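# Set folding table by wall, park cart in bay

## Task

Get the folding table standing upright on its legs next to the wall, entirely within the blue tape outline and not overlapping the tape. Move the utility cart into the yellow bay so each of its four wheels sits inside the tape, none touching it. The coffee table must still be upright when the scene ends, and the robot itself must neither tip over nor be left leaning. Anything that stays in place only because the robot is holding it does not count.

## Robot and tools

ROBOT. A Hello Robot Stretch 4 with one arm: an omni-wheel base, a lift that travels up a mast, an arm that telescopes forward, a three-joint wrist (yaw, pitch, roll) and a two-finger gripper. It stands about 1.6 m tall; the base rim lies within 0.23 m of the base origin. An object may occasionally get a brief push from outside.

FRAMES. Base frame: origin on the floor below the base centre, x ahead, y to the left, z up. Odometry frame: where the base frame was when the scene began. hand_pose is expressed in the base frame and marks the midpoint between the fingers, 0.015 m short of the tips; with every wrist joint at zero its axes line up with the base frame. Its printed value may be somewhat wrong.

execute_actions(actions, cameras). actions is a list holding one action or nothing (empty list = just report state and images). An action contains base, joints, or both, plus optional pace and contact_limits; alternatively it contains only end_of_arm. All motions in an action begin together and may finish at different moments.
- base: exactly one relative move from the current base position, in metres or radians: {"translate_m": d} straight ahead (+) or back (-), -2 to 2; {"strafe_m": d} sideways, left positive, -2 to 2; {"rotate_rad": d} spin in place, counter-clockwise from above positive, -3.2 to 3.2. The offset counts from the base position in the most recent state report.
- joints: absolute targets keyed by name (no offsets). lift_m 0 to 1.2 m; arm_m 0 to 0.55 m extension; wrist_yaw_rad -1.134 to 4.276 (0 straight ahead, + left, 3.14 tucked back, over 3.4 the arm may obstruct); wrist_pitch_rad -1.117 to 4.259 (0 level, 1.57 pointing down); wrist_roll_rad -1.117 to 4.259 (0 fingers level, + clockwise viewed from behind); gripper_m 0 to 0.08 finger gap in metres. Completion tolerances: ±0.004 for lift and arm, ±0.02 yaw and roll, ±0.05 pitch, ±0.002 gripper. A target past a joint's range gets clipped to the end and executed, with a note; any other bad value or unknown key rejects the call and nothing moves.
- pace: "slow", "default", "fast" or "max"; base top speed 0.1/0.3/0.4/0.6 m/s and turning 1/2/3/4 rad/s respectively. With the lift above 0.2 these shrink, down to 0.3 m/s and 1 rad/s at lift 1.2. Wrist speed is the same at any pace.
- contact_limits: only {"arm_m": v}, v from 0 (gentlest) to 0.75 (firmest), 0.5 if omitted; how hard the arm may press before it halts.
- end_of_arm: "enable_torque" re-powers any wrist or gripper motor that shut off, which then holds its present position.
- cameras: list from head_camera, head_left_camera, head_right_camera, wrist_camera, all; omitted/null/["all"] gives every camera, [] gives none. The pictures line lists the images' order.
A joint or base omitted from an action may keep driving toward an earlier target without the status showing it. If a result reports a stop, the remaining calls of that reply are skipped.

wait(seconds): 0 to 10; commands nothing, the world keeps running, returns state and images. zoom_image(camera, region): enlarges [x0, y0, x1, y1] pixels (max 504 x 504) of that camera's latest full image. finished_scene(scene): closes the current scene by its number, irreversibly, after the last command is held; it reports success and gives the next task. Ending a reply without any tool call ends everything.

RESULT LINES. lidar_m: 12 distances in metres, 30-degree sectors, first straight ahead then counter-clockwise (4th left, 7th rear, 10th right); "-" means nothing seen or closer than 0.25 m. It senses from roughly 0.15 m up to robot height, so table tops register; it may miss glass, thin legs and much behind. wrist_depth_mm: a 7x7 grid from top left of median depths, 100 to 2000 mm, "-" if invalid; the robot's body appears. base_odometry is from wheel rotation only; heading -3.142 to 3.142, left positive. If turned_by_wheels and turned_by_imu disagree by over about 0.1 rad, the base hit something or slipped. base_tilt in degrees, forward and right positive, with a constant bias up to about 1.5. motor_effort: percent of maximum, sign toward higher joint values, peak in brackets; wheel_0, wheel_1, wheel_2 positive means turning right.
Statuses: "done"; "off_target" (resting short of target, maybe still pushing); "contact_stop_at_<key>" (something blocked it; lift, arm or wheels go slack, a slack lift can sag and a slack base can roll); "limit_stop_at_<name>"; "limit_stop_at_tilt" (lean over 6 degrees, lift, arm and wheels stay slack and ignore commands until it levels); "limit_stop_at_own_body" (self-collision; move away from the body); "torque_fault" (wrist or gripper motor overloaded and went limp, send enable_torque); "time_out". on_its_own lists uncommanded events; its "held at" is a target, not a position.

GRIPPING. Command a gap smaller than the object; after touching, the fingers only aim slightly past contact until you open wider than the object. "off_target" after closing means something is held; "done" usually means empty. Gripper effort staying beyond about 50 from 0 faults the motor and may drop the load.

CAMERAS. head_camera looks ahead and down from the mast top (turn the base to look around); head_left_camera and head_right_camera are fisheyes beside it, steeper, showing base and arm; wrist_camera looks along the fingers, tips near the bottom of its image.

AVOID. Driving or turning with over 1 kg held and arm_m beyond 0.2, especially fast; strong sustained pushes or pulls with a high gripper; wrist tilted up (pitch under -0.2) while rolled (under -0.4 or over 4); a level gripper carrying over about 2.7 kg; drops, slams and very hard pushes; knocking the coffee table over. To unfold the wrist first, send lift_m 0.4 with wrist_yaw_rad 0 together.

Each tool is called as name(argument=value, ...), one argument or row to a line, values as JSON.

## Session

execute_actions(
  actions=[],
)

Scene clock: 0.00 s.
base_odometry: x=+0.000 y=+0.000 heading=+0.000 (m, m, rad; odometry frame)
turned_by_wheels: +0.000 (rad since the last result)
turned_by_imu: +0.000 (rad since the last result)
base_tilt: forward=-0.2 right=+0.3 (deg)
lidar_m: 0.98 0.95 1.18 1.41 1.34 1.70 1.46 1.27 0.76 0.63 0.68 0.84
base_status: not commanded
joint_positions: lift_m=+0.134 arm_m=+0.001 wrist_yaw_rad=+3.046 wrist_pitch_rad=+0.005 wrist_roll_rad=+0.002 gripper_m=+0.040
joint_status: not commanded
motor_effort: lift_m=+20 arm_m=-1 wrist_yaw_rad=+1 wrist_pitch_rad=-9 wrist_roll_rad=+0 gripper_m=-1 wheel_0=+0 wheel_1=+0 wheel_2=+0 (%)
hand_pose: x=-0.0318 y=+0.1072 z=+0.3109 quat_wxyz=(+0.048, -0.002, +0.001, +0.999) (m; base frame)
wrist_depth_mm: 138 193 1661 1756 1863 - - / 107 141 1661 1808 1983 - - / 108 141 1576 1808 1983 - - / 123 145 1661 1808 1921 - - / 1366 1464 1661 1863 1921 - - / 1205 1336 1336 1336 1336 1308 1308 / 831 - 138 831 106 904 866
pictures: head_camera, head_left_camera, head_right_camera, wrist_camera
Images, in order (width x height): head_camera 420x560, head_left_camera 420x672, head_right_camera 420x672, wrist_camera 616x392.

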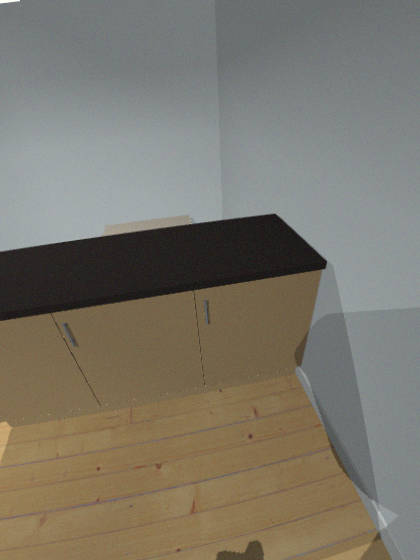

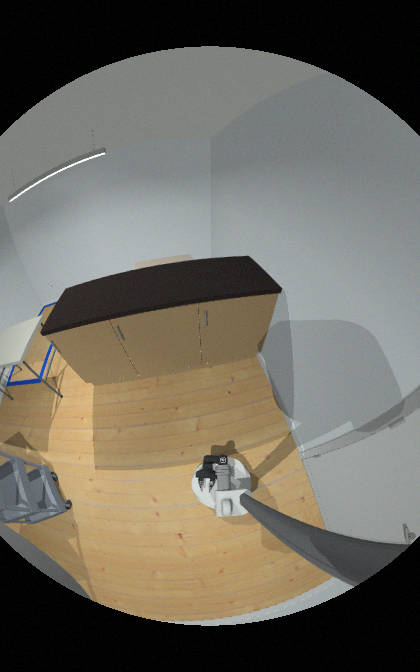

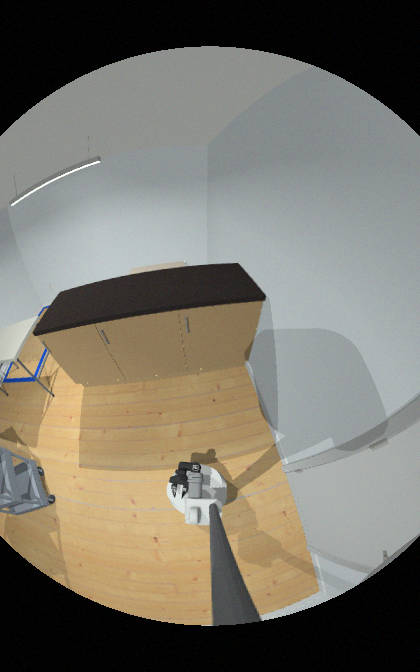

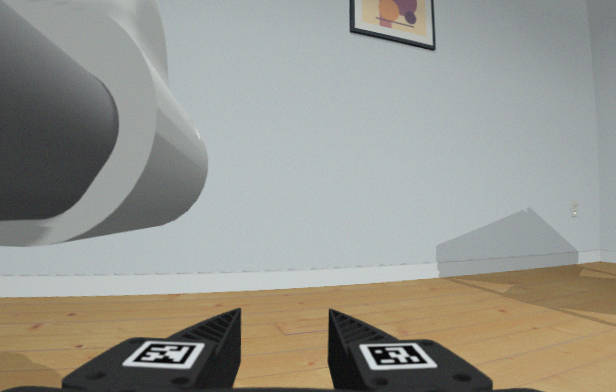

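execute_actions(
  actions=[
    {"base":{"rotate_rad":1.8}},
  ],
  cameras=["head_camera","head_left_camera"],
)

execute_actions(
  actions=[
    {"base":{"translate_m":0.6}},
  ],
  cameras=["head_camera","head_left_camera"],
)

Scene clock: 7.30 s.
base_odometry: x=+0.000 y=+0.000 heading=+1.800 (m, m, rad; odometry frame)
turned_by_wheels: +1.800 (rad since the last result)
turned_by_imu: +1.785 (rad since the last result)
base_tilt: forward=-0.3 right=+0.3 (deg)
lidar_m: 1.29 2.01 1.53 1.47 0.89 0.69 0.64 0.73 1.01 0.97 1.03 1.47
base_status: done
joint_positions: lift_m=+0.134 arm_m=+0.001 wrist_yaw_rad=+3.046 wrist_pitch_rad=+0.005 wrist_roll_rad=+0.002 gripper_m=+0.040
joint_status: not commanded
motor_effort: lift_m=+20(20) arm_m=-2(1) wrist_yaw_rad=+1(0) wrist_pitch_rad=-9(8) wrist_roll_rad=+0(2) gripper_m=-1(1) wheel_0=+0(6) wheel_1=+0(6) wheel_2=+1(7) (%)
hand_pose: x=-0.0318 y=+0.1072 z=+0.3109 quat_wxyz=(+0.048, -0.002, +0.001, +0.999) (m; base frame)
wrist_depth_mm: 138 193 820 831 842 854 891 / 107 142 798 820 842 866 891 / 108 141 809 820 831 866 891 / 123 145 788 809 820 854 878 / 759 788 809 809 842 866 866 / 759 788 809 798 809 866 854 / 750 - 138 798 106 842 842
pictures: head_camera, head_left_camera
Images, in order (width x height): head_camera 420x560, head_left_camera 420x672.

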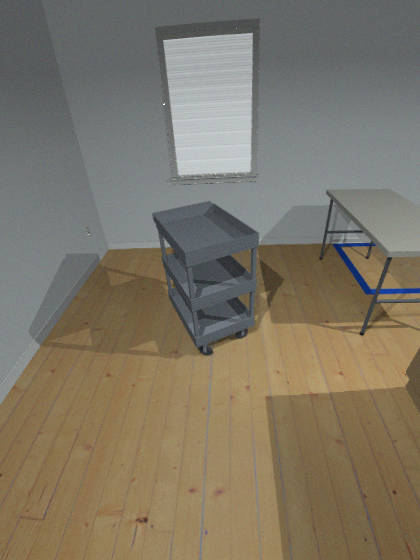

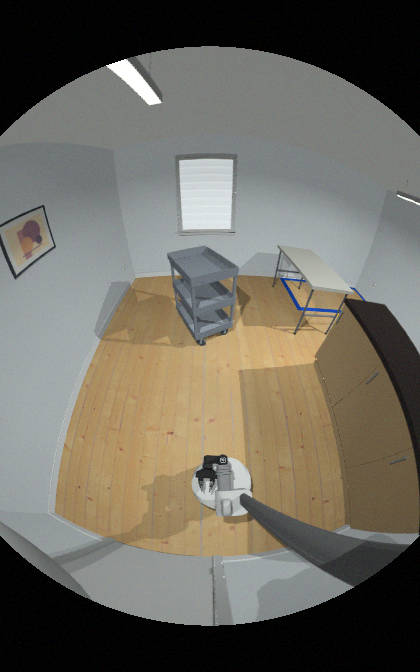

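Scene clock: 10.80 s.
base_odometry: x=-0.136 y=+0.584 heading=+1.800 (m, m, rad; odometry frame)
turned_by_wheels: +0.000 (rad since the last result)
turned_by_imu: -0.001 (rad since the last result)
base_tilt: forward=-0.2 right=+0.3 (deg)
lidar_m: 0.73 0.81 1.50 1.45 1.57 1.31 1.23 1.31 1.05 0.98 1.05 1.43
base_status: done
joint_positions: lift_m=+0.134 arm_m=+0.001 wrist_yaw_rad=+3.046 wrist_pitch_rad=+0.005 wrist_roll_rad=+0.002 gripper_m=+0.040
joint_status: not commanded
motor_effort: lift_m=+20(20) arm_m=-2(1) wrist_yaw_rad=+0(1) wrist_pitch_rad=-9(9) wrist_roll_rad=+2(2) gripper_m=-1(0) wheel_0=+0(5) wheel_1=+0(3) wheel_2=+0(9) (%)
hand_pose: x=-0.0318 y=+0.1072 z=+0.3109 quat_wxyz=(+0.048, -0.002, +0.001, +0.999) (m; base frame)
wrist_depth_mm: 138 192 1430 1499 1499 1576 1576 / 107 142 1430 1430 1464 1537 1618 / 108 141 1397 1397 1464 1537 1576 / 122 145 1430 1397 1430 1537 1576 / 1308 1397 1397 1464 1397 1537 1537 / 1205 1281 1336 1308 1336 1336 1308 / 854 - 139 842 106 878 878
pictures: head_camera, head_left_camera
Images, in order (width x height): head_camera 420x560, head_left_camera 420x672.

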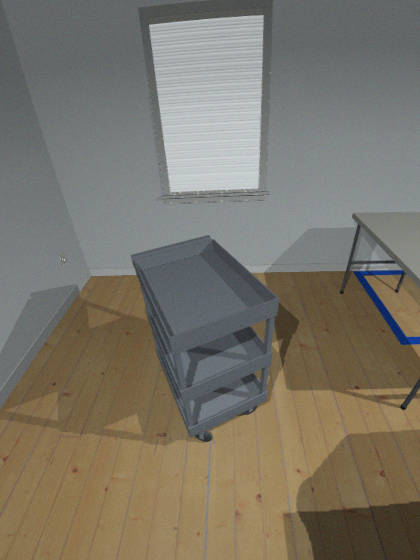

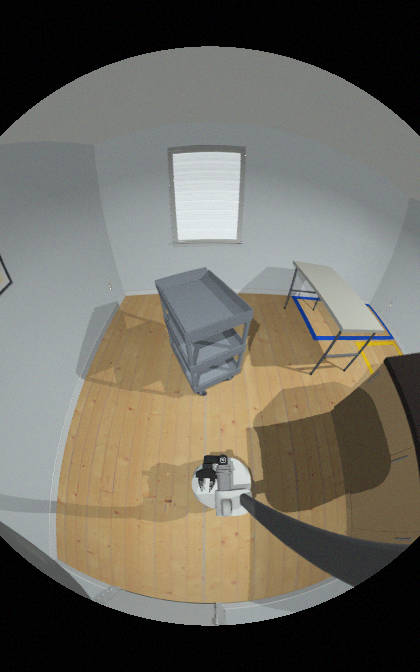

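execute_actions(
  actions=[
    {"base":{"strafe_m":-0.65}},
  ],
  cameras=[],
)

execute_actions(
  actions=[
    {"base":{"translate_m":1.0}},
  ],
  cameras=[],
)

execute_actions(
  actions=[
    {"base":{"rotate_rad":-1.55}},
  ],
  cameras=["head_camera","head_left_camera"],
)

Scene clock: 27.80 s.
base_odometry: x=+0.497 y=+0.732 heading=+1.800 (m, m, rad; odometry frame)
turned_by_wheels: +0.000 (rad since the last result)
turned_by_imu: +0.001 (rad since the last result)
base_tilt: forward=-0.1 right=+0.2 (deg)
lidar_m: 1.39 1.00 1.08 2.10 1.81 1.33 1.28 0.50 0.36 0.34 0.38 0.55
base_status: done
joint_positions: lift_m=+0.134 arm_m=+0.001 wrist_yaw_rad=+3.046 wrist_pitch_rad=+0.005 wrist_roll_rad=+0.002 gripper_m=+0.040
joint_status: not commanded
motor_effort: lift_m=+20(20) arm_m=-1(1) wrist_yaw_rad=+0(2) wrist_pitch_rad=-9(9) wrist_roll_rad=+2(3) gripper_m=-1(0) wheel_0=+0(8) wheel_1=+0(8) wheel_2=+0(1) (%)
hand_pose: x=-0.0318 y=+0.1072 z=+0.3109 quat_wxyz=(+0.048, -0.002, +0.001, +0.999) (m; base frame)
wrist_depth_mm: 138 193 1464 1499 1537 1576 1537 / 107 142 1366 1499 1430 1499 1661 / 108 141 1464 1430 1464 1499 1576 / 123 146 1397 1464 1464 1537 1537 / 741 1281 1397 1464 1464 1499 1537 / 854 1182 1308 1366 1366 1336 1336 / 831 - 138 842 106 917 878
pictures: none
No camera images: the call's "cameras" was empty. Leave "cameras" out to get every camera's image.

Scene clock: 32.60 s.
base_odometry: x=+0.269 y=+1.706 heading=+1.800 (m, m, rad; odometry frame)
turned_by_wheels: +0.000 (rad since the last result)
turned_by_imu: -0.001 (rad since the last result)
base_tilt: forward=-0.2 right=+0.2 (deg)
lidar_m: 1.38 1.44 0.52 0.39 0.72 2.37 1.49 0.62 0.36 0.32 0.34 0.52
base_status: done
joint_positions: lift_m=+0.134 arm_m=+0.001 wrist_yaw_rad=+3.046 wrist_pitch_rad=+0.005 wrist_roll_rad=+0.002 gripper_m=+0.040
joint_status: not commanded
motor_effort: lift_m=+20(20) arm_m=-2(1) wrist_yaw_rad=+1(0) wrist_pitch_rad=-9(9) wrist_roll_rad=+0(0) gripper_m=+0(0) wheel_0=-1(4) wheel_1=+0(4) wheel_2=+2(9) (%)
hand_pose: x=-0.0318 y=+0.1072 z=+0.3109 quat_wxyz=(+0.048, -0.002, +0.001, +0.999) (m; base frame)
wrist_depth_mm: 138 193 - - - - - / 107 141 - - - - - / 108 141 - - - - - / 122 146 - - - - - / 809 1336 - - - - - / 931 1229 1336 1366 1366 1336 1308 / 842 - 138 854 106 891 878
pictures: none
No camera images: the call's "cameras" was empty. Leave "cameras" out to get every camera's image.

Scene clock: 34.63 s.
base_odometry: x=+0.269 y=+1.706 heading=+0.250 (m, m, rad; odometry frame)
turned_by_wheels: -1.550 (rad since the last result)
turned_by_imu: -1.539 (rad since the last result)
base_tilt: forward=-0.2 right=+0.4 (deg)
lidar_m: 0.32 0.34 0.50 1.39 1.42 0.54 0.41 0.76 2.39 1.45 0.61 0.32
base_status: done
joint_positions: lift_m=+0.134 arm_m=+0.001 wrist_yaw_rad=+3.046 wrist_pitch_rad=+0.005 wrist_roll_rad=+0.002 gripper_m=+0.040
joint_status: not commanded
motor_effort: lift_m=+20(20) arm_m=-2(2) wrist_yaw_rad=+1(1) wrist_pitch_rad=-9(9) wrist_roll_rad=+0(1) gripper_m=-1(1) wheel_0=+2(5) wheel_1=-1(6) wheel_2=-2(6) (%)
hand_pose: x=-0.0318 y=+0.1072 z=+0.3109 quat_wxyz=(+0.048, -0.002, +0.001, +0.999) (m; base frame)
wrist_depth_mm: 138 192 788 831 831 - 1618 / 107 142 1078 1182 - - 1661 / 108 141 569 661 831 - 1576 / 122 145 - - - - 1576 / 1863 1921 - - - - 1618 / 1229 866 591 668 788 1366 1281 / 854 - 139 778 106 891 878
pictures: head_camera, head_left_camera
Images, in order (width x height): head_camera 420x560, head_left_camera 420x672.

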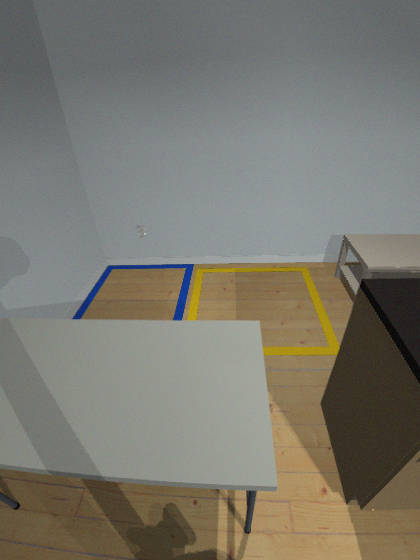

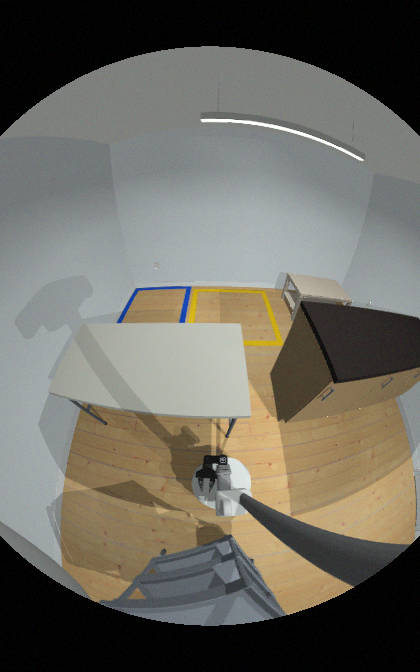

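execute_actions(
  actions=[
    {"base":{"strafe_m":-0.15}},
  ],
  cameras=[],
)

execute_actions(
  actions=[
    {"base":{"translate_m":0.7},"pace":"slow"},
  ],
  cameras=["head_left_camera"],
)

Scene clock: 42.87 s.
base_odometry: x=+0.306 y=+1.561 heading=+0.250 (m, m, rad; odometry frame)
turned_by_wheels: +0.000 (rad since the last result)
turned_by_imu: -0.001 (rad since the last result)
base_tilt: forward=-0.2 right=+0.2 (deg)
lidar_m: 0.33 0.33 0.50 1.53 1.61 0.42 0.41 2.21 2.23 1.40 0.54 0.52
base_status: done
joint_positions: lift_m=+0.134 arm_m=+0.001 wrist_yaw_rad=+3.046 wrist_pitch_rad=+0.005 wrist_roll_rad=+0.002 gripper_m=+0.040
joint_status: not commanded
motor_effort: lift_m=+20(20) arm_m=-1(1) wrist_yaw_rad=+0(0) wrist_pitch_rad=-9(9) wrist_roll_rad=+0(3) gripper_m=-1(1) wheel_0=+0(8) wheel_1=+1(6) wheel_2=-1(2) (%)
hand_pose: x=-0.0318 y=+0.1072 z=+0.3109 quat_wxyz=(+0.048, -0.002, +0.001, +0.999) (m; base frame)
wrist_depth_mm: 138 193 842 788 809 917 1863 / 107 142 - 1042 - - 1808 / 108 141 603 609 707 - 1808 / 123 146 917 - - - 1863 / 1863 - - - - - 1808 / 1229 1281 634 574 715 1098 1281 / 831 - 139 564 106 854 878
pictures: none
No camera images: the call's "cameras" was empty. Leave "cameras" out to get every camera's image.

Scene clock: 51.13 s.
base_odometry: x=+0.984 y=+1.734 heading=+0.250 (m, m, rad; odometry frame)
turned_by_wheels: +0.000 (rad since the last result)
turned_by_imu: +0.000 (rad since the last result)
base_tilt: forward=-0.2 right=+0.3 (deg)
lidar_m: 0.25 0.25 0.25 0.28 1.60 1.25 1.12 2.94 0.37 0.35 0.39 1.36
base_status: done
joint_positions: lift_m=+0.134 arm_m=+0.000 wrist_yaw_rad=+3.050 wrist_pitch_rad=+0.005 wrist_roll_rad=+0.002 gripper_m=+0.040
joint_status: not commanded
motor_effort: lift_m=+20(20) arm_m=+0(2) wrist_yaw_rad=-8(17) wrist_pitch_rad=-9(10) wrist_roll_rad=+2(0) gripper_m=-1(0) wheel_0=+3(4) wheel_1=+3(7) wheel_2=-4(7) (%)
hand_pose: x=-0.0324 y=+0.1065 z=+0.3108 quat_wxyz=(+0.046, -0.002, +0.001, +0.999) (m; base frame)
wrist_depth_mm: 138 191 - - - - 1808 / - 142 - 1397 - - 1808 / 109 140 - - - - 1756 / 121 143 1618 - - - 1808 / 1921 - - 1808 - - 1808 / 1205 1281 1336 1366 1366 1336 1281 / 842 - 138 854 106 891 866
pictures: head_left_camera
Images, in order (width x height): head_left_camera 420x672.

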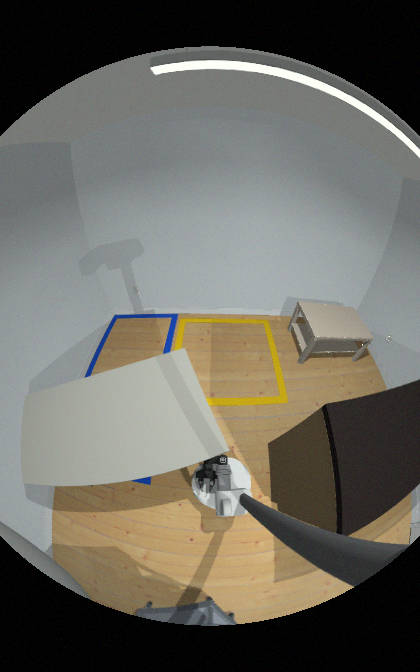

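Works. Turn to follow.

execute_actions(
  actions=[
    {"base":{"rotate_rad":0.5},"pace":"slow"},
  ],
  cameras=[],
)

execute_actions(
  actions=[
    {"base":{"translate_m":0.6},"pace":"slow"},
  ],
  cameras=["head_left_camera"],
)

Scene clock: 63.47 s.
base_odometry: x=+0.984 y=+1.734 heading=+0.750 (m, m, rad; odometry frame)
turned_by_wheels: +0.500 (rad since the last result)
turned_by_imu: +0.495 (rad since the last result)
base_tilt: forward=-0.1 right=+0.3 (deg)
lidar_m: 0.25 0.25 0.27 1.59 1.30 1.11 2.93 0.37 0.37 0.40 1.43 0.25
base_status: done
joint_positions: lift_m=+0.134 arm_m=+0.000 wrist_yaw_rad=+3.047 wrist_pitch_rad=+0.005 wrist_roll_rad=+0.002 gripper_m=+0.040
joint_status: not commanded
motor_effort: lift_m=+20(20) arm_m=+0(0) wrist_yaw_rad=+0(9) wrist_pitch_rad=-10(10) wrist_roll_rad=+3(1) gripper_m=-1(0) wheel_0=+0(5) wheel_1=+0(2) wheel_2=+0(9) (%)
hand_pose: x=-0.0321 y=+0.1071 z=+0.3108 quat_wxyz=(+0.047, -0.002, +0.001, +0.999) (m; base frame)
wrist_depth_mm: 138 193 - - - - - / 107 141 - - - 1229 1182 / 108 141 - - - - - / 122 145 - - - - 1160 / 480 - - - - 1618 1430 / 496 1255 1308 1397 1366 1205 1182 / 778 - 138 842 106 891 866
pictures: none
No camera images: the call's "cameras" was empty. Leave "cameras" out to get every camera's image.

Scene clock: 70.77 s.
base_odometry: x=+1.423 y=+2.143 heading=+0.750 (m, m, rad; odometry frame)
turned_by_wheels: +0.000 (rad since the last result)
turned_by_imu: -0.002 (rad since the last result)
base_tilt: forward=-0.2 right=+0.3 (deg)
lidar_m: 0.25 0.25 0.25 0.25 0.25 1.63 0.98 0.71 0.88 0.26 0.25 0.25
base_status: done
joint_positions: lift_m=+0.134 arm_m=+0.000 wrist_yaw_rad=+3.047 wrist_pitch_rad=+0.005 wrist_roll_rad=+0.002 gripper_m=+0.040
joint_status: not commanded
motor_effort: lift_m=+20(20) arm_m=+0(0) wrist_yaw_rad=+0(0) wrist_pitch_rad=-9(9) wrist_roll_rad=+2(2) gripper_m=+0(0) wheel_0=+2(8) wheel_1=+3(2) wheel_2=-6(10) (%)
hand_pose: x=-0.0321 y=+0.1072 z=+0.3108 quat_wxyz=(+0.047, -0.002, +0.001, +0.999) (m; base frame)
wrist_depth_mm: 138 191 - - - - - / 107 141 - - - - - / 108 141 - - - - - / 123 146 - - - - - / 768 991 - - - - - / 788 976 1308 1366 1366 1366 1336 / 778 - 138 854 106 891 878
pictures: head_left_camera
Images, in order (width x height): head_left_camera 420x672.

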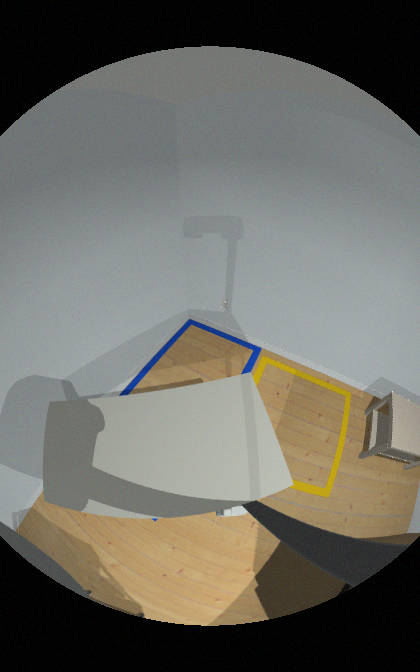

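execute_actions(
  actions=[
    {"base":{"rotate_rad":-0.35},"pace":"slow"},
  ],
  cameras=[],
)

execute_actions(
  actions=[
    {"base":{"translate_m":0.5},"pace":"slow"},
  ],
  cameras=["head_left_camera"],
)

Scene clock: 78.37 s.
base_odometry: x=+1.423 y=+2.143 heading=+0.400 (m, m, rad; odometry frame)
turned_by_wheels: -0.350 (rad since the last result)
turned_by_imu: -0.347 (rad since the last result)
base_tilt: forward=-0.2 right=+0.3 (deg)
lidar_m: 0.25 0.25 0.25 0.25 0.25 0.25 1.63 0.82 0.72 0.25 0.25 0.25
base_status: done
joint_positions: lift_m=+0.134 arm_m=+0.000 wrist_yaw_rad=+3.047 wrist_pitch_rad=+0.005 wrist_roll_rad=+0.002 gripper_m=+0.040
joint_status: not commanded
motor_effort: lift_m=+20(20) arm_m=+0(0) wrist_yaw_rad=-1(0) wrist_pitch_rad=-9(10) wrist_roll_rad=+0(1) gripper_m=-1(0) wheel_0=+4(10) wheel_1=-1(5) wheel_2=+1(9) (%)
hand_pose: x=-0.0321 y=+0.1072 z=+0.3108 quat_wxyz=(+0.047, -0.002, +0.001, +0.999) (m; base frame)
wrist_depth_mm: 138 193 - - - - 654 / 107 141 - - - - 1756 / 108 141 - - - - 1618 / 122 145 - - - - 1756 / 1863 - - - - - 1661 / 1229 1255 1336 1336 1366 1366 1229 / 820 - 138 866 106 917 842
pictures: none
No camera images: the call's "cameras" was empty. Leave "cameras" out to get every camera's image.

Scene clock: 84.63 s.
base_odometry: x=+1.883 y=+2.338 heading=+0.400 (m, m, rad; odometry frame)
turned_by_wheels: +0.000 (rad since the last result)
turned_by_imu: +0.001 (rad since the last result)
base_tilt: forward=-0.2 right=+0.3 (deg)
lidar_m: 0.25 0.25 0.25 0.25 0.25 0.25 2.12 1.04 1.23 1.27 0.25 0.25
base_status: done
joint_positions: lift_m=+0.134 arm_m=+0.000 wrist_yaw_rad=+3.047 wrist_pitch_rad=+0.005 wrist_roll_rad=+0.002 gripper_m=+0.040
joint_status: not commanded
motor_effort: lift_m=+20(20) arm_m=+0(0) wrist_yaw_rad=-1(1) wrist_pitch_rad=-9(10) wrist_roll_rad=+2(1) gripper_m=+0(1) wheel_0=+6(11) wheel_1=+3(8) wheel_2=-6(13) (%)
hand_pose: x=-0.0321 y=+0.1072 z=+0.3108 quat_wxyz=(+0.047, -0.002, +0.001, +0.999) (m; base frame)
wrist_depth_mm: 138 191 - - 683 647 647 / 107 141 - - - 1808 1464 / 108 140 - - - - 1499 / 123 145 - - - - 1537 / 1078 - - - - - 1537 / 1118 1255 1336 1336 1366 1366 1336 / 842 - 138 842 106 891 866
pictures: head_left_camera
Images, in order (width x height): head_left_camera 420x672.

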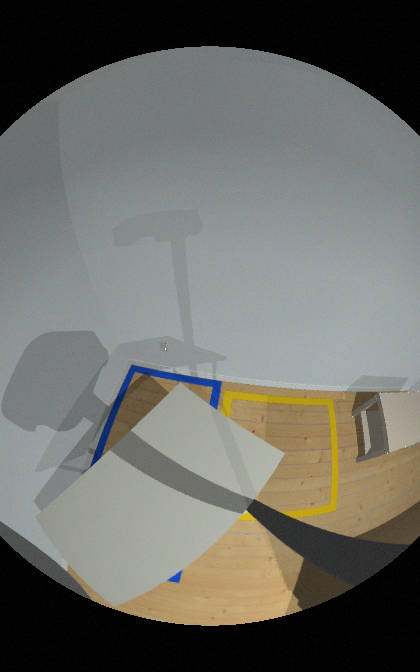

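execute_actions(
  actions=[
    {"base":{"translate_m":0.2},"pace":"slow"},
  ],
  cameras=[],
)

execute_actions(
  actions=[
    {"base":{"strafe_m":0.35},"pace":"slow"},
  ],
  cameras=["head_left_camera","head_right_camera"],
)

Scene clock: 93.00 s.
base_odometry: x=+2.067 y=+2.416 heading=+0.401 (m, m, rad; odometry frame)
turned_by_wheels: +0.000 (rad since the last result)
turned_by_imu: +0.000 (rad since the last result)
base_tilt: forward=-0.2 right=+0.3 (deg)
lidar_m: 0.25 0.25 0.25 0.25 0.25 0.25 0.26 1.21 1.59 1.29 0.25 0.25
base_status: done
joint_positions: lift_m=+0.134 arm_m=+0.000 wrist_yaw_rad=+3.047 wrist_pitch_rad=+0.005 wrist_roll_rad=+0.002 gripper_m=+0.040
joint_status: not commanded
motor_effort: lift_m=+20(20) arm_m=+0(0) wrist_yaw_rad=+2(0) wrist_pitch_rad=-9(9) wrist_roll_rad=+1(0) gripper_m=-1(1) wheel_0=+4(9) wheel_1=+3(5) wheel_2=-4(8) (%)
hand_pose: x=-0.0321 y=+0.1072 z=+0.3108 quat_wxyz=(+0.047, -0.002, +0.001, +0.999) (m; base frame)
wrist_depth_mm: 138 192 - - 661 647 640 / 107 142 - - 946 1808 1366 / 108 140 - - - - 1464 / 123 145 - - - - 1499 / 1160 - - - - - 1464 / 1118 1281 1336 1366 1366 1366 1308 / 842 - 139 854 106 891 878
pictures: none
No camera images: the call's "cameras" was empty. Leave "cameras" out to get every camera's image.

Scene clock: 97.63 s.
base_odometry: x=+1.931 y=+2.737 heading=+0.401 (m, m, rad; odometry frame)
turned_by_wheels: +0.000 (rad since the last result)
turned_by_imu: -0.001 (rad since the last result)
base_tilt: forward=-0.2 right=+0.3 (deg)
lidar_m: 0.25 0.25 0.25 0.25 0.25 0.25 0.25 1.43 1.47 1.64 0.26 0.25
base_status: done
joint_positions: lift_m=+0.134 arm_m=+0.000 wrist_yaw_rad=+3.047 wrist_pitch_rad=+0.005 wrist_roll_rad=+0.002 gripper_m=+0.040
joint_status: not commanded
motor_effort: lift_m=+20(20) arm_m=+0(0) wrist_yaw_rad=+1(1) wrist_pitch_rad=-9(9) wrist_roll_rad=+2(1) gripper_m=+0(0) wheel_0=-5(8) wheel_1=+7(11) wheel_2=+1(3) (%)
hand_pose: x=-0.0321 y=+0.1072 z=+0.3108 quat_wxyz=(+0.047, -0.002, +0.001, +0.999) (m; base frame)
wrist_depth_mm: 138 193 - 699 676 654 647 / 107 142 - - - 1366 931 / 108 140 - - - 1499 976 / 123 145 - - - 1464 976 / 1537 - - - - 1255 946 / 1205 1255 1336 1366 1366 1205 960 / 842 - 139 831 106 891 878
pictures: head_left_camera, head_right_camera
Images, in order (width x height): head_left_camera 420x672, head_right_camera 420x672.

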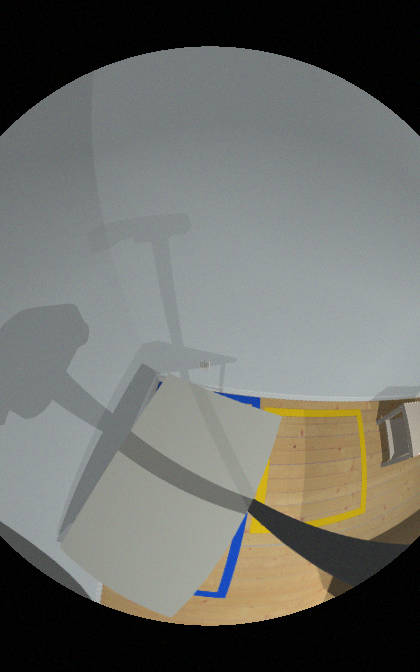

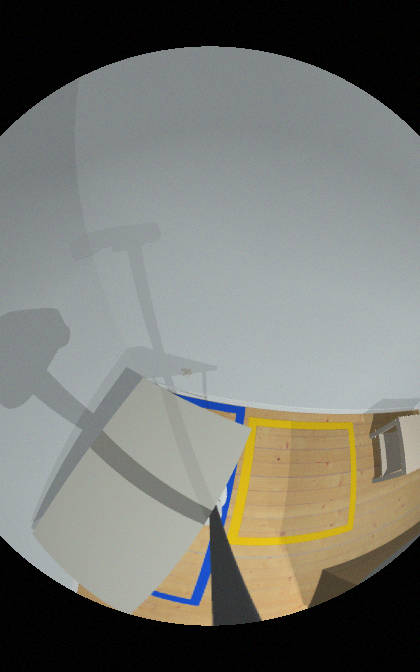

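execute_actions(
  actions=[
    {"base":{"strafe_m":-0.75}},
  ],
  cameras=[],
)

execute_actions(
  actions=[
    {"base":{"rotate_rad":1.42}},
  ],
  cameras=["head_left_camera","head_camera"],
)

Scene clock: 107.67 s.
base_odometry: x=+2.223 y=+2.047 heading=+0.401 (m, m, rad; odometry frame)
turned_by_wheels: +0.000 (rad since the last result)
turned_by_imu: +0.000 (rad since the last result)
base_tilt: forward=-0.1 right=+0.3 (deg)
lidar_m: 0.62 0.71 0.52 0.57 0.75 2.49 1.05 1.04 0.91 0.91 0.78 0.63
base_status: done
joint_positions: lift_m=+0.134 arm_m=+0.000 wrist_yaw_rad=+3.047 wrist_pitch_rad=+0.005 wrist_roll_rad=+0.002 gripper_m=+0.040
joint_status: not commanded
motor_effort: lift_m=+20(20) arm_m=+0(0) wrist_yaw_rad=-1(1) wrist_pitch_rad=-9(9) wrist_roll_rad=+0(1) gripper_m=-1(1) wheel_0=-2(7) wheel_1=+1(7) wheel_2=+1(0) (%)
hand_pose: x=-0.0321 y=+0.1072 z=+0.3108 quat_wxyz=(+0.047, -0.002, +0.001, +0.999) (m; base frame)
wrist_depth_mm: 138 192 - - - - - / 107 141 - - - - - / 108 141 - - - - - / 123 145 - - - - - / 1118 1098 - - - - - / 1098 1098 1308 1366 1336 1336 1336 / 831 - 138 842 106 891 854
pictures: none
No camera images: the call's "cameras" was empty. Leave "cameras" out to get every camera's image.

Scene clock: 109.63 s.
base_odometry: x=+2.223 y=+2.047 heading=+1.821 (m, m, rad; odometry frame)
turned_by_wheels: +1.420 (rad since the last result)
turned_by_imu: +1.409 (rad since the last result)
base_tilt: forward=-0.2 right=+0.3 (deg)
lidar_m: 0.53 0.66 1.26 1.46 1.02 1.46 0.91 0.83 0.65 0.62 0.68 0.52
base_status: done
joint_positions: lift_m=+0.134 arm_m=+0.000 wrist_yaw_rad=+3.047 wrist_pitch_rad=+0.005 wrist_roll_rad=+0.002 gripper_m=+0.040
joint_status: not commanded
motor_effort: lift_m=+20(20) arm_m=+0(1) wrist_yaw_rad=+0(0) wrist_pitch_rad=-9(9) wrist_roll_rad=+1(1) gripper_m=-1(0) wheel_0=-1(6) wheel_1=+0(6) wheel_2=+1(6) (%)
hand_pose: x=-0.0321 y=+0.1072 z=+0.3108 quat_wxyz=(+0.047, -0.002, +0.001, +0.999) (m; base frame)
wrist_depth_mm: 138 193 - - - - - / 107 141 - - - - 1078 / 108 141 - - - 1499 1098 / 122 145 1042 - - 1576 1098 / 1098 1430 1863 - - 1537 1118 / 1078 1060 1160 1118 1397 1308 1060 / 831 - 138 854 106 891 866
pictures: head_camera, head_left_camera
Images, in order (width x height): head_camera 420x560, head_left_camera 420x672.

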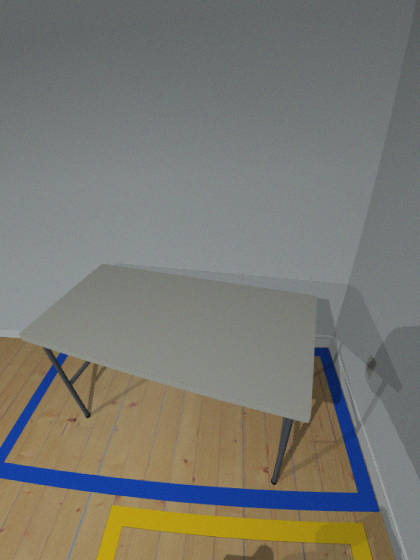

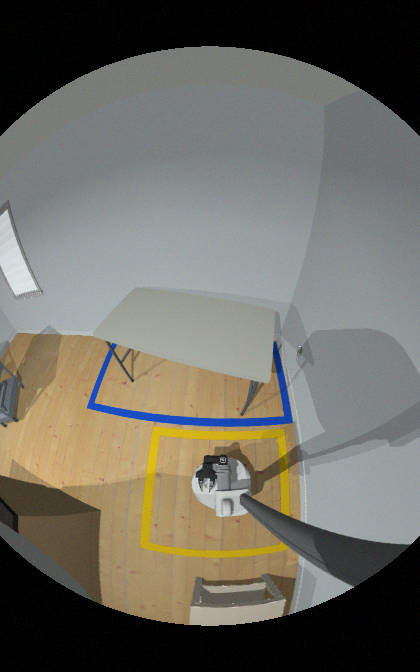

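execute_actions(
  actions=[
    {"base":{"strafe_m":-0.2}},
  ],
  cameras=[],
)

execute_actions(
  actions=[
    {"base":{"translate_m":0.48},"pace":"slow"},
  ],
  cameras=[],
)

execute_actions(
  actions=[
    {"base":{"translate_m":-0.45}},
  ],
  cameras=["head_camera"],
)

execute_actions(
  actions=[
    {"base":{"strafe_m":1.9}},
  ],
  cameras=["head_left_camera"],
)

Scene clock: 117.80 s.
base_odometry: x=+2.417 y=+2.097 heading=+1.821 (m, m, rad; odometry frame)
turned_by_wheels: +0.000 (rad since the last result)
turned_by_imu: -0.001 (rad since the last result)
base_tilt: forward=-0.2 right=+0.2 (deg)
lidar_m: 0.49 0.57 1.11 1.49 1.24 0.95 0.89 0.60 0.43 0.43 0.47 0.67
base_status: done
joint_positions: lift_m=+0.134 arm_m=+0.000 wrist_yaw_rad=+3.047 wrist_pitch_rad=+0.005 wrist_roll_rad=+0.002 gripper_m=+0.040
joint_status: not commanded
motor_effort: lift_m=+20(20) arm_m=+0(0) wrist_yaw_rad=+0(1) wrist_pitch_rad=-9(10) wrist_roll_rad=+0(2) gripper_m=-1(2) wheel_0=-1(8) wheel_1=+0(7) wheel_2=+1(2) (%)
hand_pose: x=-0.0321 y=+0.1072 z=+0.3108 quat_wxyz=(+0.047, -0.002, +0.001, +0.999) (m; base frame)
wrist_depth_mm: 138 193 - - - - - / 107 141 - - - - 1430 / 108 141 - - - 1921 1308 / 123 145 1042 - - 1921 1336 / 809 1336 1464 - - 1921 1336 / 842 1182 1042 1205 1336 1308 1205 / 798 - 138 842 106 891 866
pictures: none
No camera images: the call's "cameras" was empty. Leave "cameras" out to get every camera's image.

Scene clock: 123.90 s.
base_odometry: x=+2.298 y=+2.561 heading=+1.821 (m, m, rad; odometry frame)
turned_by_wheels: +0.000 (rad since the last result)
turned_by_imu: -0.002 (rad since the last result)
base_tilt: forward=-0.1 right=+0.3 (deg)
lidar_m: 0.25 0.25 0.29 2.59 1.45 1.45 1.38 0.66 0.48 0.45 0.51 0.25
base_status: done
joint_positions: lift_m=+0.134 arm_m=+0.000 wrist_yaw_rad=+3.047 wrist_pitch_rad=+0.005 wrist_roll_rad=+0.002 gripper_m=+0.040
joint_status: not commanded
motor_effort: lift_m=+20(20) arm_m=+0(0) wrist_yaw_rad=+0(1) wrist_pitch_rad=-9(10) wrist_roll_rad=-1(0) gripper_m=+0(0) wheel_0=+4(5) wheel_1=+3(5) wheel_2=-7(8) (%)
hand_pose: x=-0.0321 y=+0.1072 z=+0.3108 quat_wxyz=(+0.048, -0.002, +0.001, +0.999) (m; base frame)
wrist_depth_mm: 138 191 - - - - - / 107 141 - - - - 1336 / 108 141 - - - 1863 1308 / 123 146 - - - 1808 1281 / 842 1366 - - - 1808 1308 / 904 1182 1308 1366 1366 1366 1205 / 820 - 138 842 106 904 866
pictures: none
No camera images: the call's "cameras" was empty. Leave "cameras" out to get every camera's image.

Scene clock: 126.90 s.
base_odometry: x=+2.410 y=+2.125 heading=+1.821 (m, m, rad; odometry frame)
turned_by_wheels: +0.000 (rad since the last result)
turned_by_imu: -0.001 (rad since the last result)
base_tilt: forward=-0.2 right=+0.3 (deg)
lidar_m: 0.60 0.68 1.16 1.55 1.23 1.00 0.90 0.60 0.46 0.43 0.45 0.66
base_status: done
joint_positions: lift_m=+0.134 arm_m=+0.000 wrist_yaw_rad=+3.047 wrist_pitch_rad=+0.005 wrist_roll_rad=+0.002 gripper_m=+0.040
joint_status: not commanded
motor_effort: lift_m=+20(20) arm_m=+0(0) wrist_yaw_rad=+0(1) wrist_pitch_rad=-9(9) wrist_roll_rad=+0(0) gripper_m=-2(0) wheel_0=+1(3) wheel_1=+0(7) wheel_2=+0(8) (%)
hand_pose: x=-0.0321 y=+0.1072 z=+0.3108 quat_wxyz=(+0.047, -0.002, +0.001, +0.999) (m; base frame)
wrist_depth_mm: 138 193 - - - - - / 107 141 - - - - 1397 / 108 141 - - - 1863 1336 / 123 145 1078 - - 1921 1366 / 820 1336 1499 1863 - 1863 1308 / 854 1160 1098 1138 1366 1336 1255 / 798 - 138 842 106 891 878
pictures: head_camera
Images, in order (width x height): head_camera 420x560.

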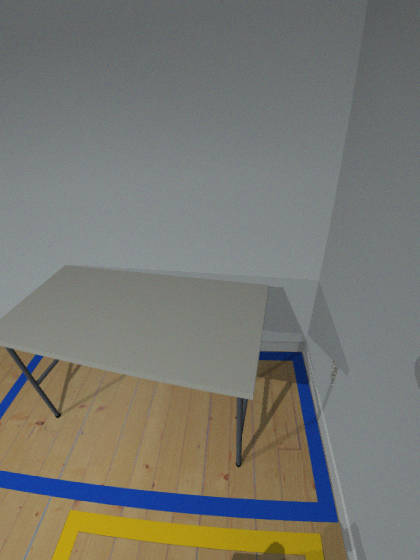

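Scene clock: 134.57 s.
base_odometry: x=+0.569 y=+1.655 heading=+1.821 (m, m, rad; odometry frame)
turned_by_wheels: +0.000 (rad since the last result)
turned_by_imu: -0.009 (rad since the last result)
base_tilt: forward=-0.2 right=+0.3 (deg)
lidar_m: 1.52 1.60 0.75 0.69 2.51 2.24 0.43 0.38 0.58 2.33 1.23 1.17
base_status: done
joint_positions: lift_m=+0.134 arm_m=+0.000 wrist_yaw_rad=+3.047 wrist_pitch_rad=+0.005 wrist_roll_rad=+0.002 gripper_m=+0.040
joint_status: not commanded
motor_effort: lift_m=+20(20) arm_m=+0(0) wrist_yaw_rad=+0(1) wrist_pitch_rad=-9(9) wrist_roll_rad=+2(1) gripper_m=-1(1) wheel_0=+0(8) wheel_1=+0(9) wheel_2=+1(1) (%)
hand_pose: x=-0.0321 y=+0.1072 z=+0.3108 quat_wxyz=(+0.048, -0.002, +0.001, +0.999) (m; base frame)
wrist_depth_mm: 138 193 - - - - - / 107 141 1499 - - - - / 108 141 1576 - - - - / 123 145 1576 - - - - / 466 627 1618 - - - - / 473 621 1308 1366 1336 1336 1308 / 469 - 138 842 106 904 878
pictures: head_left_camera
Images, in order (width x height): head_left_camera 420x672.

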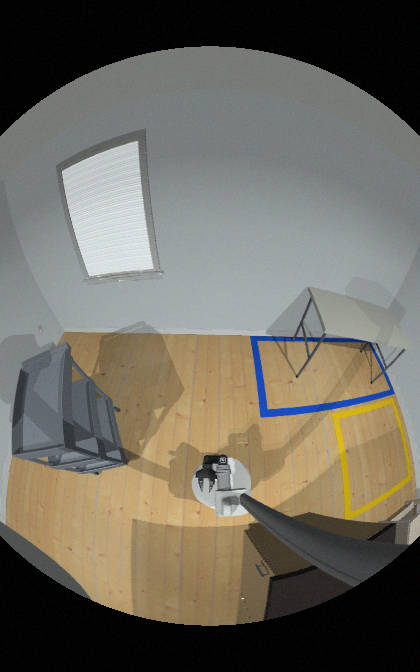

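execute_actions(
  actions=[
    {"base":{"translate_m":1.1}},
  ],
  cameras=[],
)

execute_actions(
  actions=[
    {"base":{"rotate_rad":-1.55}},
  ],
  cameras=["head_left_camera","head_camera"],
)

Scene clock: 146.30 s.
base_odometry: x=+0.297 y=+2.721 heading=+1.821 (m, m, rad; odometry frame)
turned_by_wheels: +0.000 (rad since the last result)
turned_by_imu: -0.002 (rad since the last result)
base_tilt: forward=-0.2 right=+0.3 (deg)
lidar_m: 0.38 0.47 0.59 2.29 1.01 1.13 1.47 1.53 0.88 0.77 0.58 0.43
base_status: done
joint_positions: lift_m=+0.134 arm_m=+0.000 wrist_yaw_rad=+3.047 wrist_pitch_rad=+0.005 wrist_roll_rad=+0.002 gripper_m=+0.040
joint_status: not commanded
motor_effort: lift_m=+20(20) arm_m=+0(0) wrist_yaw_rad=+0(2) wrist_pitch_rad=-9(9) wrist_roll_rad=-1(1) gripper_m=-1(1) wheel_0=-1(5) wheel_1=+1(7) wheel_2=+0(10) (%)
hand_pose: x=-0.0321 y=+0.1072 z=+0.3108 quat_wxyz=(+0.048, -0.002, +0.001, +0.999) (m; base frame)
wrist_depth_mm: 138 192 - - - - 891 / 107 141 - - - 1160 1078 / 108 140 1983 - - - - / 123 146 1921 - - 1430 - / 1537 1537 - - - 1397 - / 1182 1281 1336 1366 1366 1160 1042 / 842 - 138 842 106 904 878
pictures: none
No camera images: the call's "cameras" was empty. Leave "cameras" out to get every camera's image.

Scene clock: 148.33 s.
base_odometry: x=+0.297 y=+2.721 heading=+0.271 (m, m, rad; odometry frame)
turned_by_wheels: -1.550 (rad since the last result)
turned_by_imu: -1.539 (rad since the last result)
base_tilt: forward=-0.2 right=+0.2 (deg)
lidar_m: 0.80 0.61 0.43 0.41 0.47 0.66 2.30 1.01 1.13 1.47 1.55 0.84
base_status: done
joint_positions: lift_m=+0.134 arm_m=+0.000 wrist_yaw_rad=+3.047 wrist_pitch_rad=+0.005 wrist_roll_rad=+0.002 gripper_m=+0.040
joint_status: not commanded
motor_effort: lift_m=+20(20) arm_m=+0(0) wrist_yaw_rad=+1(2) wrist_pitch_rad=-9(10) wrist_roll_rad=+0(2) gripper_m=-1(1) wheel_0=-1(6) wheel_1=+0(7) wheel_2=+0(6) (%)
hand_pose: x=-0.0320 y=+0.1072 z=+0.3108 quat_wxyz=(+0.048, -0.002, +0.001, +0.999) (m; base frame)
wrist_depth_mm: 138 193 - - 1160 634 466 / 107 141 - - 1098 634 469 / 108 140 - - 1138 634 462 / 123 145 - - 1160 640 459 / 931 - - - 1138 640 462 / 976 1308 1336 1336 1078 621 459 / 842 - 138 854 106 574 455
pictures: head_camera, head_left_camera
Images, in order (width x height): head_camera 420x560, head_left_camera 420x672.

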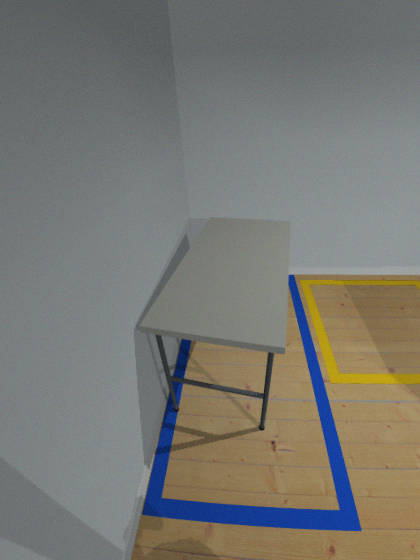

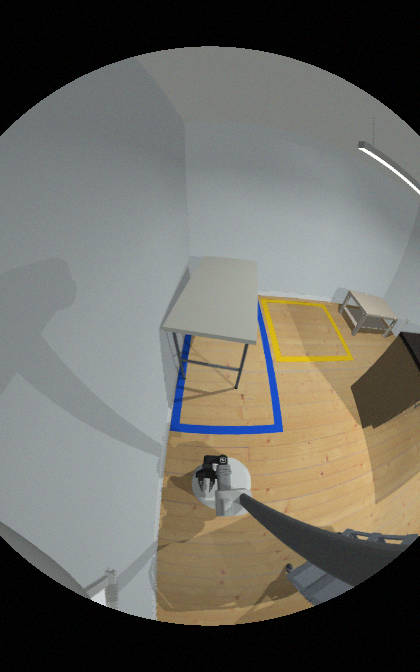

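execute_actions(
  actions=[
    {"base":{"translate_m":0.48},"joints":{"lift_m":0.32,"arm_m":0.3},"pace":"slow"},
  ],
  cameras=["head_left_camera"],
)

execute_actions(
  actions=[
    {"base":{"strafe_m":-0.3},"pace":"slow"},
  ],
  cameras=["head_left_camera"],
)

Scene clock: 162.70 s.
base_odometry: x=+0.759 y=+2.849 heading=+0.271 (m, m, rad; odometry frame)
turned_by_wheels: +0.000 (rad since the last result)
turned_by_imu: -0.003 (rad since the last result)
base_tilt: forward=-0.2 right=+0.2 (deg)
lidar_m: 0.30 0.37 0.41 0.36 0.42 0.65 1.48 1.46 3.39 1.48 2.27 0.34
base_status: done
joint_positions: lift_m=+0.320 arm_m=+0.299 wrist_yaw_rad=+3.047 wrist_pitch_rad=+0.005 wrist_roll_rad=+0.002 gripper_m=+0.040
joint_status: all done
motor_effort: lift_m=+24(24) arm_m=+5(5) wrist_yaw_rad=+0(1) wrist_pitch_rad=-9(10) wrist_roll_rad=+1(2) gripper_m=+0(1) wheel_0=+1(4) wheel_1=+1(3) wheel_2=-1(6) (%)
hand_pose: x=+0.2666 y=+0.1072 z=+0.4969 quat_wxyz=(+0.048, -0.002, +0.001, +0.999) (m; base frame)
wrist_depth_mm: - - - - 976 535 389 / 128 - - - 991 535 394 / 116 180 - - 960 539 399 / 147 182 521 - 991 544 384 / - 488 - - 976 535 397 / 1576 484 - - 960 525 389 / 1281 - 138 1255 106 488 384
pictures: head_left_camera
Images, in order (width x height): head_left_camera 420x672.

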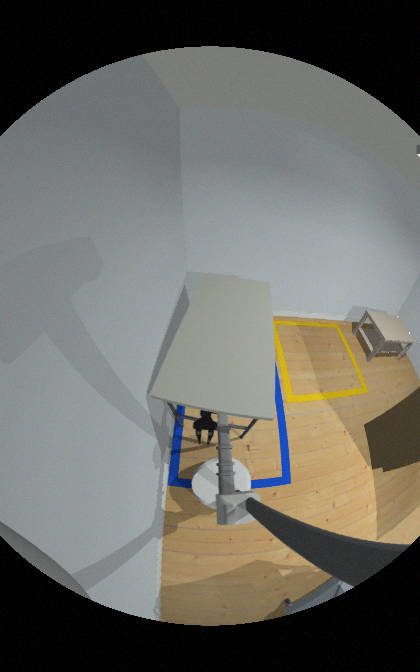

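Scene clock: 166.83 s.
base_odometry: x=+0.839 y=+2.560 heading=+0.272 (m, m, rad; odometry frame)
turned_by_wheels: +0.001 (rad since the last result)
turned_by_imu: +0.004 (rad since the last result)
base_tilt: forward=-0.2 right=+0.3 (deg)
lidar_m: 0.30 0.33 0.51 0.67 0.75 1.09 1.34 1.34 1.22 1.18 2.02 1.92
base_status: done
joint_positions: lift_m=+0.320 arm_m=+0.299 wrist_yaw_rad=+3.046 wrist_pitch_rad=+0.005 wrist_roll_rad=+0.002 gripper_m=+0.040
joint_status: not commanded
motor_effort: lift_m=+24(23) arm_m=+4(4) wrist_yaw_rad=+1(1) wrist_pitch_rad=-10(9) wrist_roll_rad=+2(2) gripper_m=-1(0) wheel_0=+8(13) wheel_1=-1(7) wheel_2=+5(6) (%)
hand_pose: x=+0.2668 y=+0.1072 z=+0.4969 quat_wxyz=(+0.048, -0.002, +0.001, +0.999) (m; base frame)
wrist_depth_mm: - - - - 1983 1078 759 / - - - - 1983 1060 778 / 116 180 - - - 1078 778 / 147 181 517 - - 1078 768 / - 488 - - 1983 1078 759 / 1808 484 1808 - 1708 1042 759 / 1255 - 138 1255 106 976 750
pictures: head_left_camera
Images, in order (width x height): head_left_camera 420x672.

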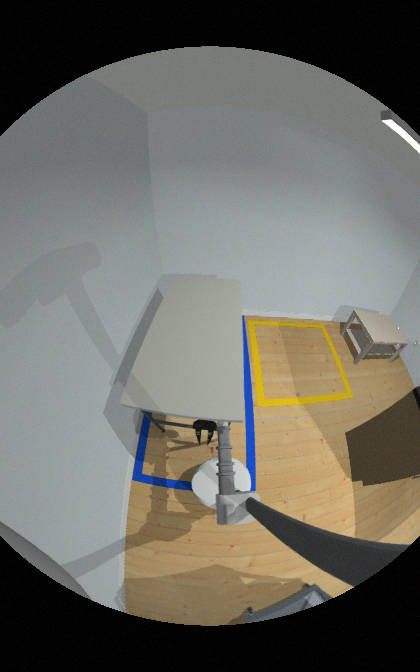

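execute_actions(
  actions=[
    {"base":{"strafe_m":0.2},"joints":{"arm_m":0}},
  ],
  cameras=[],
)

execute_actions(
  actions=[
    {"base":{"translate_m":-2},"joints":{"lift_m":0.14}},
  ],
  cameras=["head_left_camera","head_camera"],
)

Scene clock: 176.17 s.
base_odometry: x=+0.786 y=+2.753 heading=+0.272 (m, m, rad; odometry frame)
turned_by_wheels: +0.000 (rad since the last result)
turned_by_imu: -0.002 (rad since the last result)
base_tilt: forward=-0.1 right=+0.3 (deg)
lidar_m: 0.34 0.37 0.48 0.48 0.52 0.76 1.45 1.40 1.43 1.37 2.20 0.33
base_status: done
joint_positions: lift_m=+0.320 arm_m=+0.001 wrist_yaw_rad=+3.047 wrist_pitch_rad=+0.005 wrist_roll_rad=+0.002 gripper_m=+0.040
joint_status: all done
motor_effort: lift_m=+23(24) arm_m=-5(4) wrist_yaw_rad=+0(1) wrist_pitch_rad=-9(9) wrist_roll_rad=+2(0) gripper_m=-2(1) wheel_0=+1(8) wheel_1=-1(6) wheel_2=-1(5) (%)
hand_pose: x=-0.0312 y=+0.1072 z=+0.4970 quat_wxyz=(+0.048, -0.002, +0.001, +0.999) (m; base frame)
wrist_depth_mm: 139 193 - - 1430 750 549 / 107 142 - - 1366 750 539 / 108 142 - - 1366 750 544 / 122 146 - - 1430 759 544 / - - - - 1366 759 544 / 1537 1661 - - 1336 741 530 / 1255 - 139 1281 106 683 539
pictures: none
No camera images: the call's "cameras" was empty. Leave "cameras" out to get every camera's image.

Scene clock: 184.30 s.
base_odometry: x=-1.141 y=+2.216 heading=+0.272 (m, m, rad; odometry frame)
turned_by_wheels: +0.000 (rad since the last result)
turned_by_imu: -0.003 (rad since the last result)
base_tilt: forward=-0.1 right=+0.3 (deg)
lidar_m: 2.05 0.82 0.60 0.62 0.71 0.81 0.74 0.85 1.23 3.01 0.43 0.46
base_status: done
joint_positions: lift_m=+0.140 arm_m=+0.001 wrist_yaw_rad=+3.047 wrist_pitch_rad=+0.005 wrist_roll_rad=+0.002 gripper_m=+0.040
joint_status: all done
motor_effort: lift_m=+16(21) arm_m=-5(5) wrist_yaw_rad=-1(1) wrist_pitch_rad=-8(9) wrist_roll_rad=+0(2) gripper_m=-1(0) wheel_0=+0(5) wheel_1=+1(3) wheel_2=-1(9) (%)
hand_pose: x=-0.0312 y=+0.1072 z=+0.3175 quat_wxyz=(+0.048, -0.002, +0.001, +0.999) (m; base frame)
wrist_depth_mm: 139 192 960 960 976 991 741 / 107 142 946 946 976 976 741 / 108 142 931 931 960 960 750 / 123 145 917 917 960 991 723 / 878 904 917 946 931 960 741 / 891 891 904 917 931 931 732 / 842 - 138 866 106 842 707
pictures: head_camera, head_left_camera
Images, in order (width x height): head_camera 420x560, head_left_camera 420x672.

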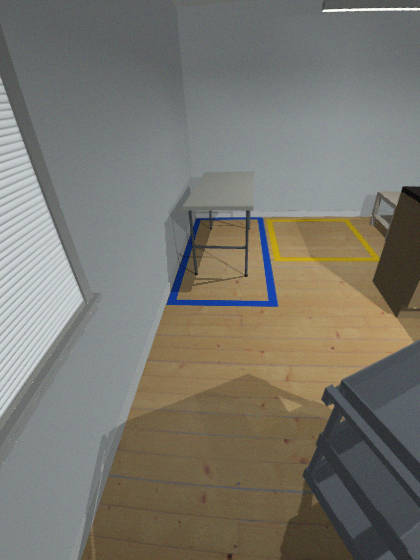

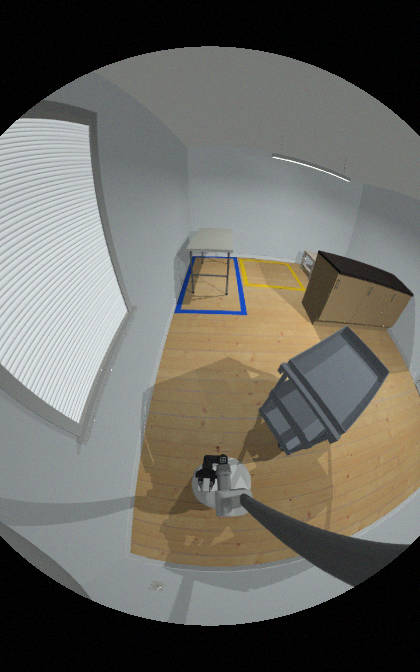

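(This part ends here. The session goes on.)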